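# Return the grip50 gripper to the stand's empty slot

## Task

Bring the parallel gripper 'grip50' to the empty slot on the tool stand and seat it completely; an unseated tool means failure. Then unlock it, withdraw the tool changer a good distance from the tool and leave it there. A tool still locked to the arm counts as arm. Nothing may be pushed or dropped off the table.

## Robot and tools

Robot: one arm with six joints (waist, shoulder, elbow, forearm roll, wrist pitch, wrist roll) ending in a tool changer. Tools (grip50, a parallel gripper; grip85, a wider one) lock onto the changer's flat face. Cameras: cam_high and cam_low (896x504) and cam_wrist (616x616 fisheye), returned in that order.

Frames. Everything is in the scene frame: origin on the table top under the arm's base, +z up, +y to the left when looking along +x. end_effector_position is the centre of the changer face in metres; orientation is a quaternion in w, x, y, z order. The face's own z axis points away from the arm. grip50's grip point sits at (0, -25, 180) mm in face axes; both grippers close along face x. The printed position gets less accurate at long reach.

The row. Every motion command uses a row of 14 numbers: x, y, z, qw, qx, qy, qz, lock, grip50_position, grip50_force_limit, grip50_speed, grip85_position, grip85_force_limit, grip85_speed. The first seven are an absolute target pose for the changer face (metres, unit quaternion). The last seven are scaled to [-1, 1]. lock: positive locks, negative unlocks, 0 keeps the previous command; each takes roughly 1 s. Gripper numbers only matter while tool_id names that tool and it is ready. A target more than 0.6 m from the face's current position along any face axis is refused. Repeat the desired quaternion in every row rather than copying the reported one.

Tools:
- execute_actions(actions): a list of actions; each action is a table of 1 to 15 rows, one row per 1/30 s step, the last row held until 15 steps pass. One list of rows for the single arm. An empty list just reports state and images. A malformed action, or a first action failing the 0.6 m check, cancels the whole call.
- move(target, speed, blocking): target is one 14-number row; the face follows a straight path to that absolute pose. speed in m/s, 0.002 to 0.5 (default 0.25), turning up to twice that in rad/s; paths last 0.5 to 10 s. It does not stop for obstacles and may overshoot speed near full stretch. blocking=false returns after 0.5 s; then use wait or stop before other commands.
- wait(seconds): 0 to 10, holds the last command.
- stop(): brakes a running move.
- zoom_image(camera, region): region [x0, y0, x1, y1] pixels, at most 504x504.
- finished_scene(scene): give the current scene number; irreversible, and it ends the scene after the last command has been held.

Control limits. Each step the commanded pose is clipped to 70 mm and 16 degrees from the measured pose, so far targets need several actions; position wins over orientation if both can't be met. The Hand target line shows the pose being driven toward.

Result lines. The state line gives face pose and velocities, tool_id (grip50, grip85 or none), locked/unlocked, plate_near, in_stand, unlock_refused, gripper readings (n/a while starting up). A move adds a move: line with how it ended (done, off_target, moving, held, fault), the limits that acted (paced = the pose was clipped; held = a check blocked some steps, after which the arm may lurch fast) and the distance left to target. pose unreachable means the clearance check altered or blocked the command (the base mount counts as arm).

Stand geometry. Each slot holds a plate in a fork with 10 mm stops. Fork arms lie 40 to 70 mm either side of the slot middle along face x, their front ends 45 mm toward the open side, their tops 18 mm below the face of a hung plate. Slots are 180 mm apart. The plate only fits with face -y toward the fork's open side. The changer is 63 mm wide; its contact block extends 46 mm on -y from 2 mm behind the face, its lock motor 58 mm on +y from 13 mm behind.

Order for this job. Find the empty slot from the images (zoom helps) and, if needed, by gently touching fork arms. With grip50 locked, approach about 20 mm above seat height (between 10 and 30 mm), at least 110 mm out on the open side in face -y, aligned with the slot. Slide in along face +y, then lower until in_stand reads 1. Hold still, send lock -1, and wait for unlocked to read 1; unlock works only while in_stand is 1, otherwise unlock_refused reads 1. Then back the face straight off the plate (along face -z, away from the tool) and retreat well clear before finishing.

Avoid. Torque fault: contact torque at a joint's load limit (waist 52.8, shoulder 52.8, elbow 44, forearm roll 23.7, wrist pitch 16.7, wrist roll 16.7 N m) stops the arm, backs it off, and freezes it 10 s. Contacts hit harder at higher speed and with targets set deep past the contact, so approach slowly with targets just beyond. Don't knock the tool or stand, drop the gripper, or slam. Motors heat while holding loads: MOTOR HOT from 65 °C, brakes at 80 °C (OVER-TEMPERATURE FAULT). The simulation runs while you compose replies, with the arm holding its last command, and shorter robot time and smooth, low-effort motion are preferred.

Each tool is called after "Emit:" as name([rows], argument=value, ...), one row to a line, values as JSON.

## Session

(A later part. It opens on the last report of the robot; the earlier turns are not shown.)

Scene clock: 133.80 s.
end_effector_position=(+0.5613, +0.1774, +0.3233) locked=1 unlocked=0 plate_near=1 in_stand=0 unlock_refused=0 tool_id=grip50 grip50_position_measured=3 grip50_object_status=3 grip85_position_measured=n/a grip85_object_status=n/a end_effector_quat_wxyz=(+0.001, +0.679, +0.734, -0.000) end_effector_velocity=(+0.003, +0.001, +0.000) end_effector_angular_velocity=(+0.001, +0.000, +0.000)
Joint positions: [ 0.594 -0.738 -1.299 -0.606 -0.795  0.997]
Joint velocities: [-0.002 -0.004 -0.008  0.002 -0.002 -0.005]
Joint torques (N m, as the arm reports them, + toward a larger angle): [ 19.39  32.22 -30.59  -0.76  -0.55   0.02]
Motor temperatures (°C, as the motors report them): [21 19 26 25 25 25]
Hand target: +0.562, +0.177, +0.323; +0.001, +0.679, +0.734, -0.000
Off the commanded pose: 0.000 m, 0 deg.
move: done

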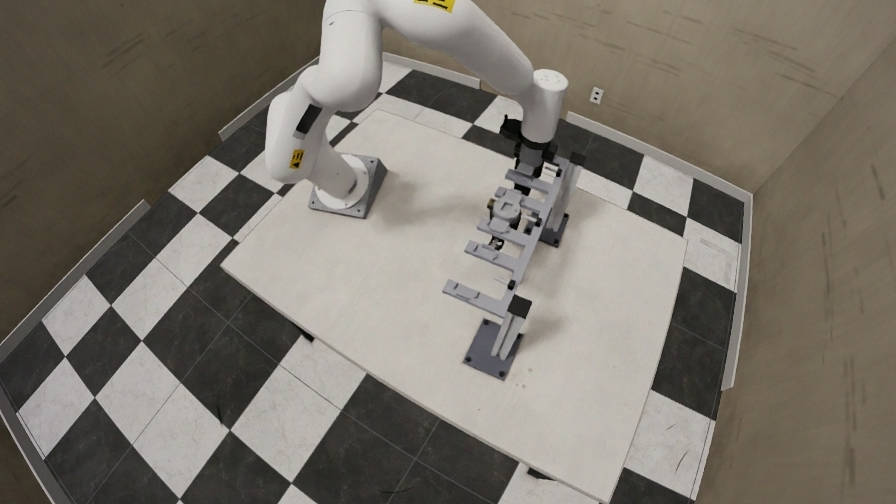

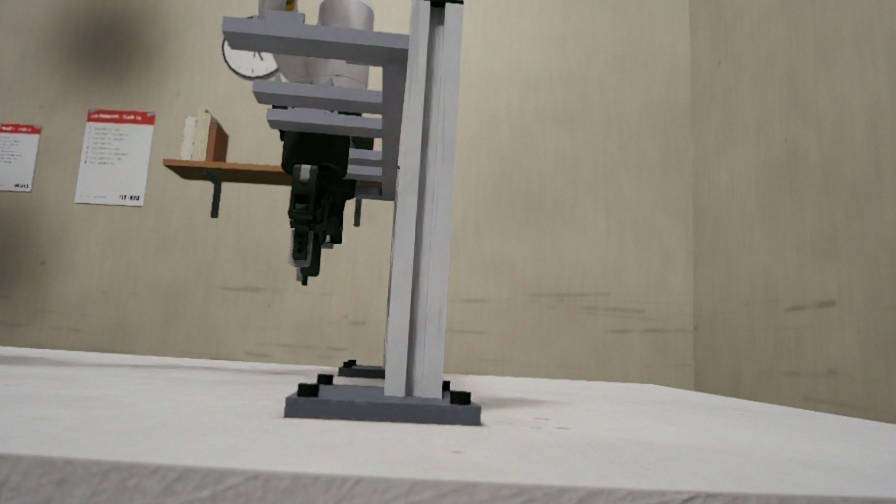

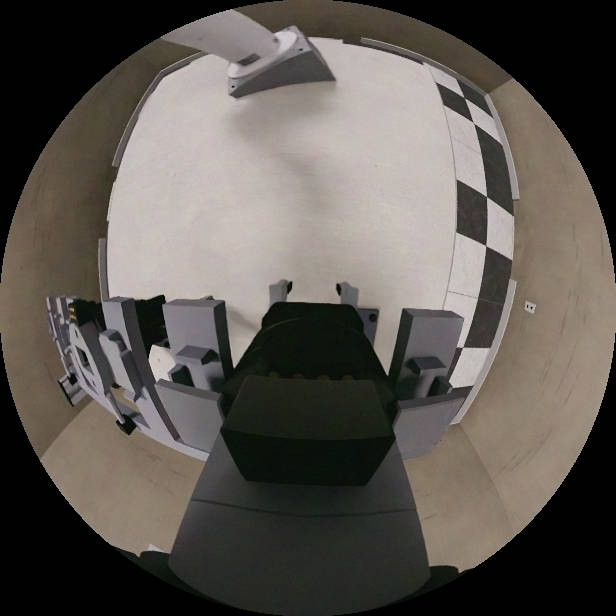

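Emit:
move(target=[0.5616,0.1777,0.3033,0,0.6792,0.7340,0,0,1,0,0,0,0,0], speed=0.015)

Scene clock: 138.30 s.
end_effector_position=(+0.5618, +0.1778, +0.3039) locked=1 unlocked=0 plate_near=1 in_stand=1 unlock_refused=0 tool_id=grip50 grip50_position_measured=3 grip50_object_status=3 grip85_position_measured=n/a grip85_object_status=n/a end_effector_quat_wxyz=(+0.000, +0.679, +0.734, +0.000) end_effector_velocity=(+0.001, +0.001, -0.001) end_effector_angular_velocity=(+0.005, -0.005, -0.002)
Joint positions: [ 0.581 -0.763 -1.293 -0.628 -0.765  1.014]
Joint velocities: [-0.001 -0.002 -0.001 -0.004  0.007  0.005]
Joint torques (N m, as the arm reports them, + toward a larger angle): [ 19.02  30.42 -28.59  -0.97  -0.65   0.16]
Motor temperatures (°C, as the motors report them): [21 19 26 25 25 25]
Hand target: +0.562, +0.178, +0.303; -0.000, +0.679, +0.734, -0.000
Off the commanded pose: 0.001 m, 0 deg.
move: done

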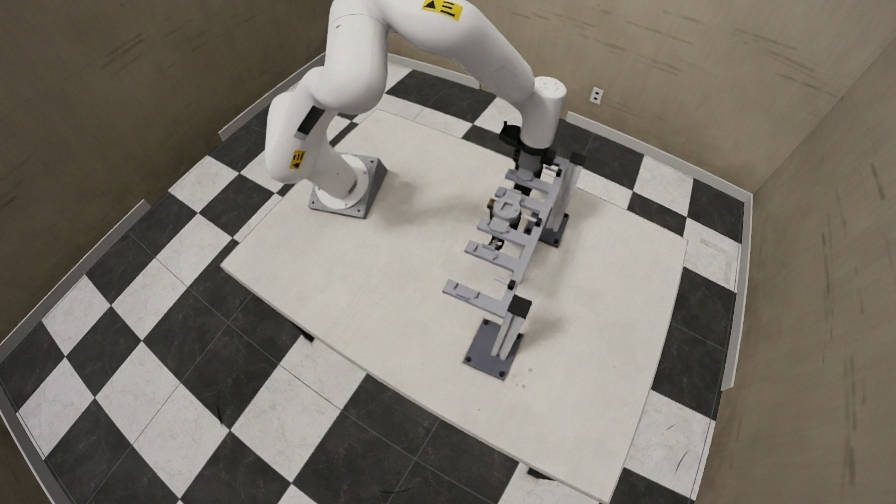

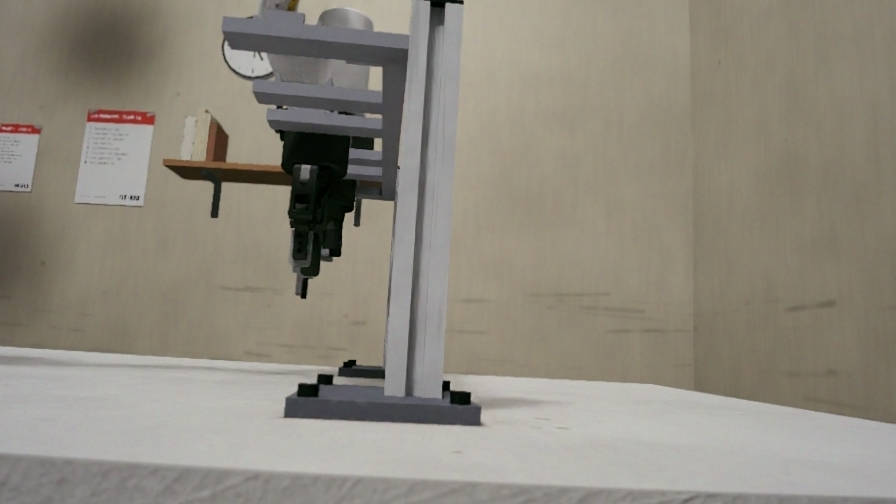

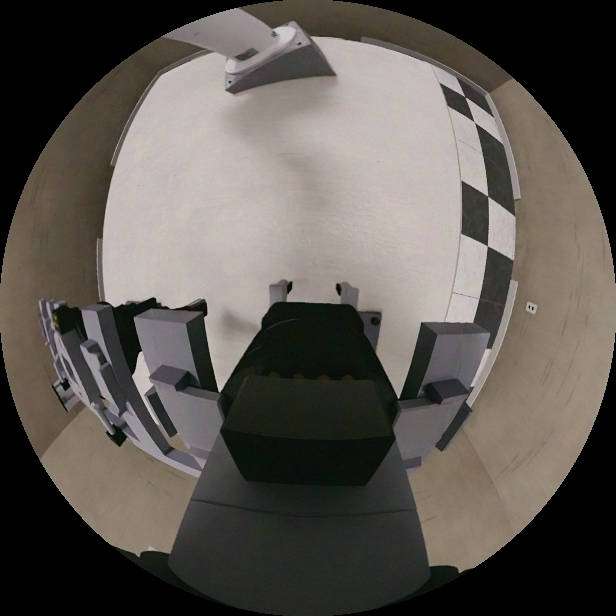

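Emit:
execute_actions([
  [[0.5616,0.1777,0.3033,0,0.6792,0.7340,0,-1,1,0,0,0,0,0]],
  [[0.5616,0.1777,0.3033,0,0.6792,0.7340,0,-1,1,0,0,0,0,0]],
  [[0.5616,0.1777,0.3033,0,0.6792,0.7340,0,-1,1,0,0,0,0,0]],
])

Scene clock: 142.43 s.
end_effector_position=(+0.5615, +0.1776, +0.3032) locked=0 unlocked=1 plate_near=1 in_stand=1 unlock_refused=0 tool_id=none grip50_position_measured=n/a grip50_object_status=n/a grip85_position_measured=n/a grip85_object_status=n/a end_effector_quat_wxyz=(-0.000, +0.679, +0.734, -0.000) end_effector_velocity=(+0.000, -0.000, +0.000) end_effector_angular_velocity=(+0.000, -0.000, +0.001)
Joint positions: [ 0.581 -0.764 -1.292 -0.629 -0.765  1.015]
Joint velocities: [-0.     0.    -0.     0.     0.    -0.002]
Joint torques (N m, as the arm reports them, + toward a larger angle): [ 13.63  20.64 -15.54  -0.58  -1.34   0.12]
Motor temperatures (°C, as the motors report them): [21 19 26 25 25 25]
Hand target: +0.562, +0.178, +0.303; -0.000, +0.679, +0.734, -0.000
Off the commanded pose: 0.000 m, 0 deg.

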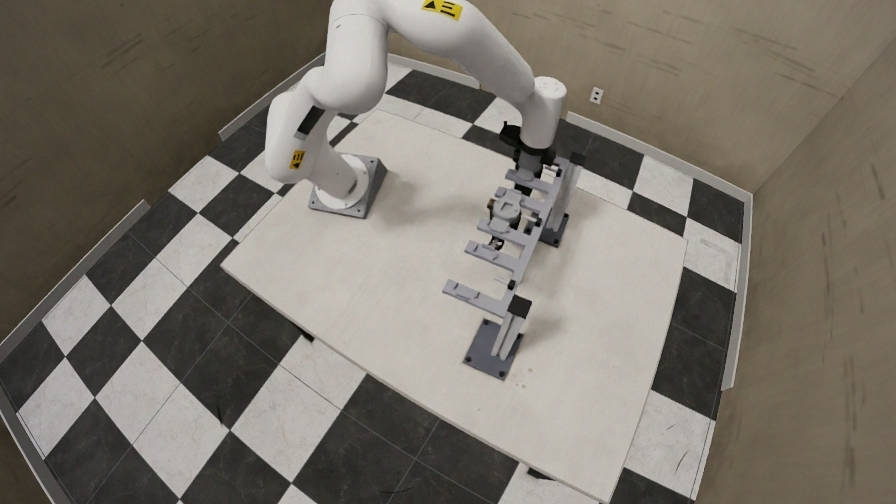

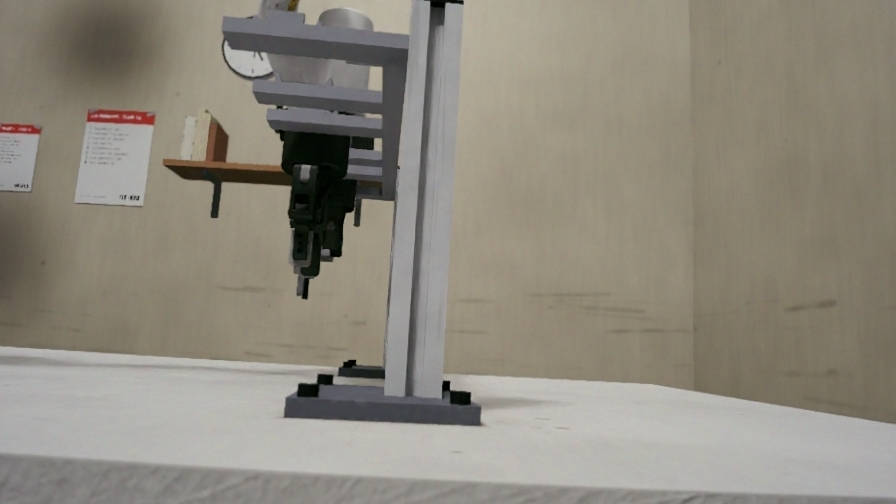

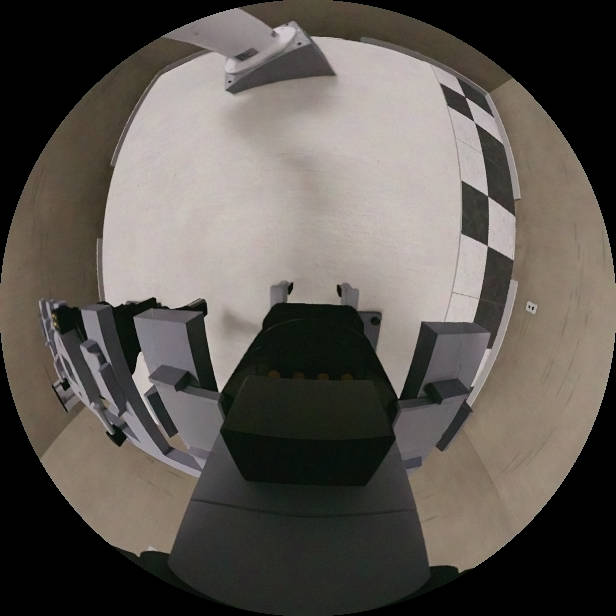

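Emit:
move(target=[0.5616,0.1777,0.34,0,0.6792,0.7340,0,0,1,0,0,0,0,0], speed=0.05)

Emit:
move(target=[0.48,0.12,0.52,0,0.6792,0.7340,0,0,1,0,0,0,0,0], speed=0.25)

Emit:
zoom_image(camera="cam_high", region=[440, 120, 620, 300])

Scene clock: 147.40 s.
end_effector_position=(+0.5615, +0.1776, +0.3397) locked=0 unlocked=1 plate_near=0 in_stand=0 unlock_refused=0 tool_id=none grip50_position_measured=n/a grip50_object_status=n/a grip85_position_measured=n/a grip85_object_status=n/a end_effector_quat_wxyz=(+0.000, +0.679, +0.734, -0.000) end_effector_velocity=(-0.000, +0.001, +0.003) end_effector_angular_velocity=(+0.000, -0.001, +0.002)
Joint positions: [ 0.605 -0.72  -1.308 -0.585 -0.822  0.981]
Joint velocities: [ 0.003  0.003 -0.001  0.002 -0.004 -0.002]
Joint torques (N m, as the arm reports them, + toward a larger angle): [ 15.75  25.13 -24.81  -1.19  -0.62   0.12]
Motor temperatures (°C, as the motors report them): [21 19 26 25 25 25]
Hand target: +0.561, +0.178, +0.340; +0.000, +0.679, +0.734, +0.000
Off the commanded pose: 0.000 m, 0 deg.
move: done

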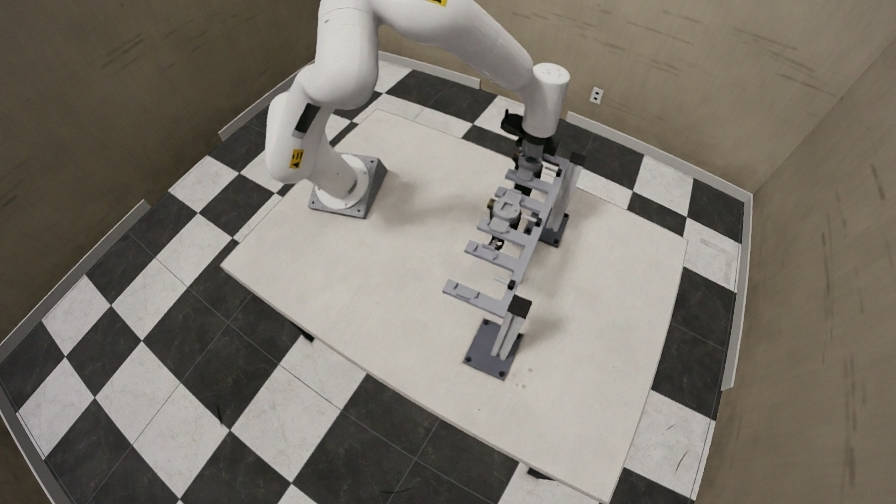

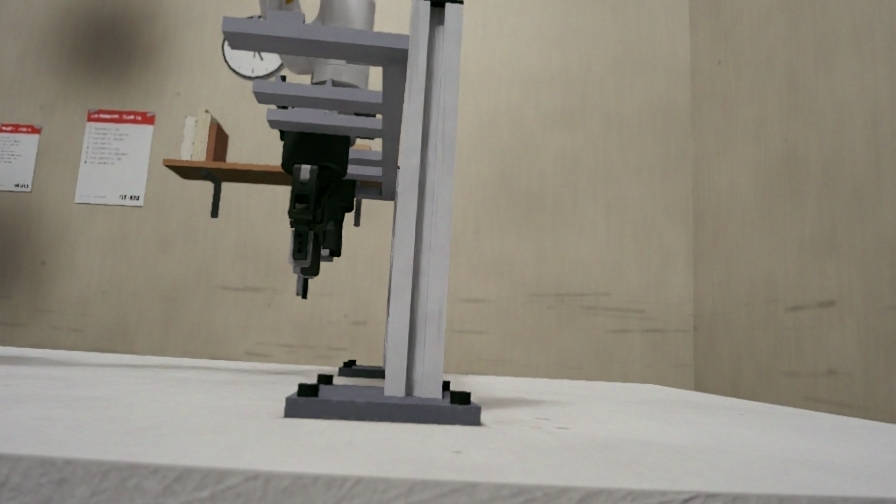

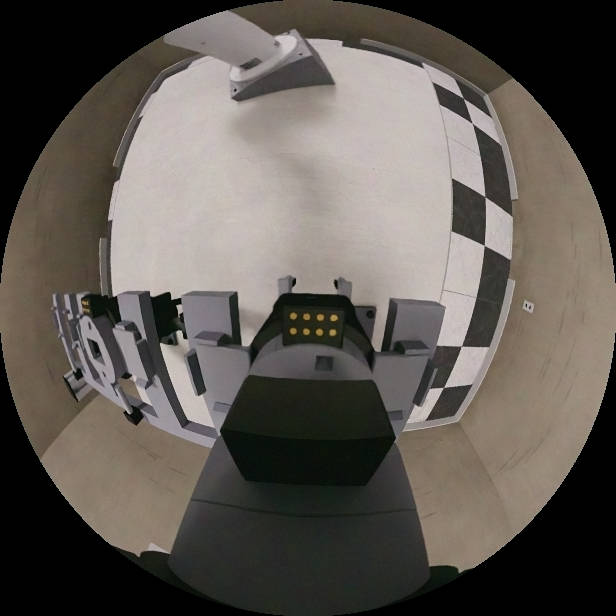

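Scene clock: 148.90 s.
end_effector_position=(+0.4797, +0.1197, +0.5195) locked=0 unlocked=1 plate_near=0 in_stand=0 unlock_refused=0 tool_id=none grip50_position_measured=n/a grip50_object_status=n/a grip85_position_measured=n/a grip85_object_status=n/a end_effector_quat_wxyz=(-0.000, +0.679, +0.734, -0.000) end_effector_velocity=(-0.001, -0.001, +0.002) end_effector_angular_velocity=(+0.001, -0.001, -0.000)
Joint positions: [ 0.741 -0.337 -1.184 -0.446 -1.091  0.921]
Joint velocities: [ 0.002  0.004 -0.     0.001 -0.004 -0.   ]
Joint torques (N m, as the arm reports them, + toward a larger angle): [ 10.86  17.6  -27.    -0.85  -0.56   0.07]
Motor temperatures (°C, as the motors report them): [21 19 26 25 25 25]
Hand target: +0.480, +0.120, +0.520; -0.000, +0.679, +0.734, +0.000
Off the commanded pose: 0.001 m, 0 deg.
move: done

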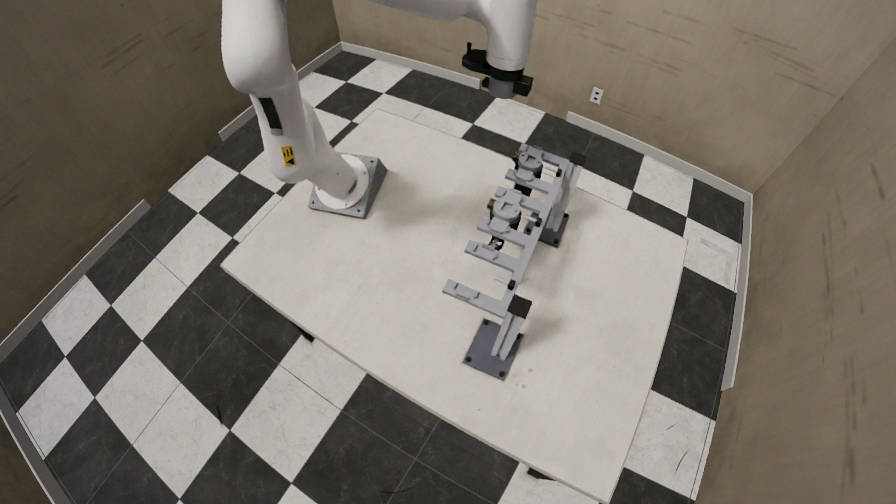

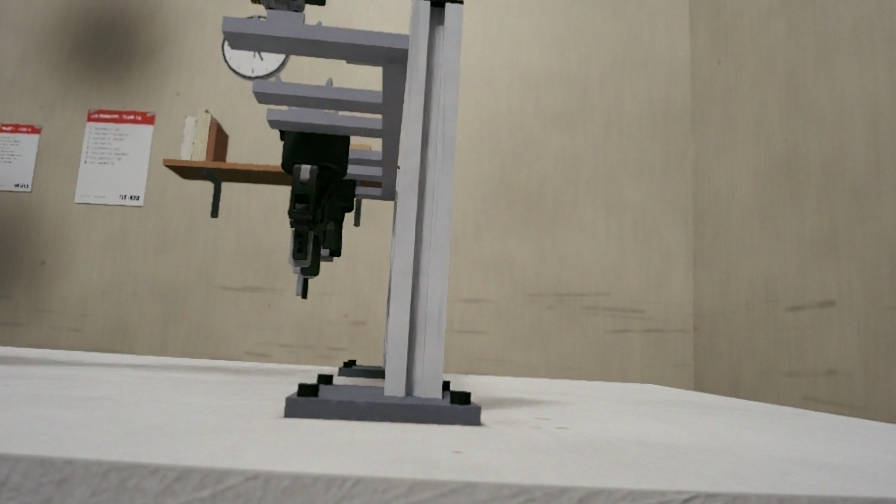

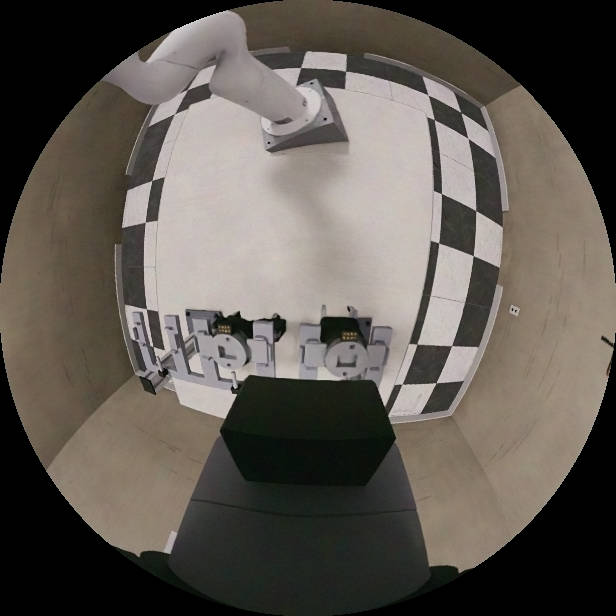

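Region (440, 120, 620, 300) of cam_high's 896x504 image, scaled by 2.800, with more detail than that image has.

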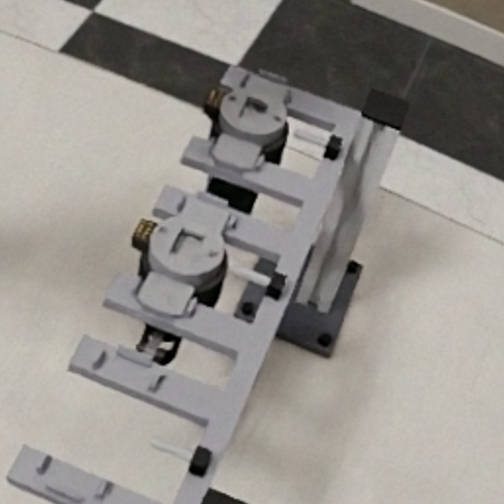

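Emit:
finished_scene(scene=1)

The scene is finished: the task was done.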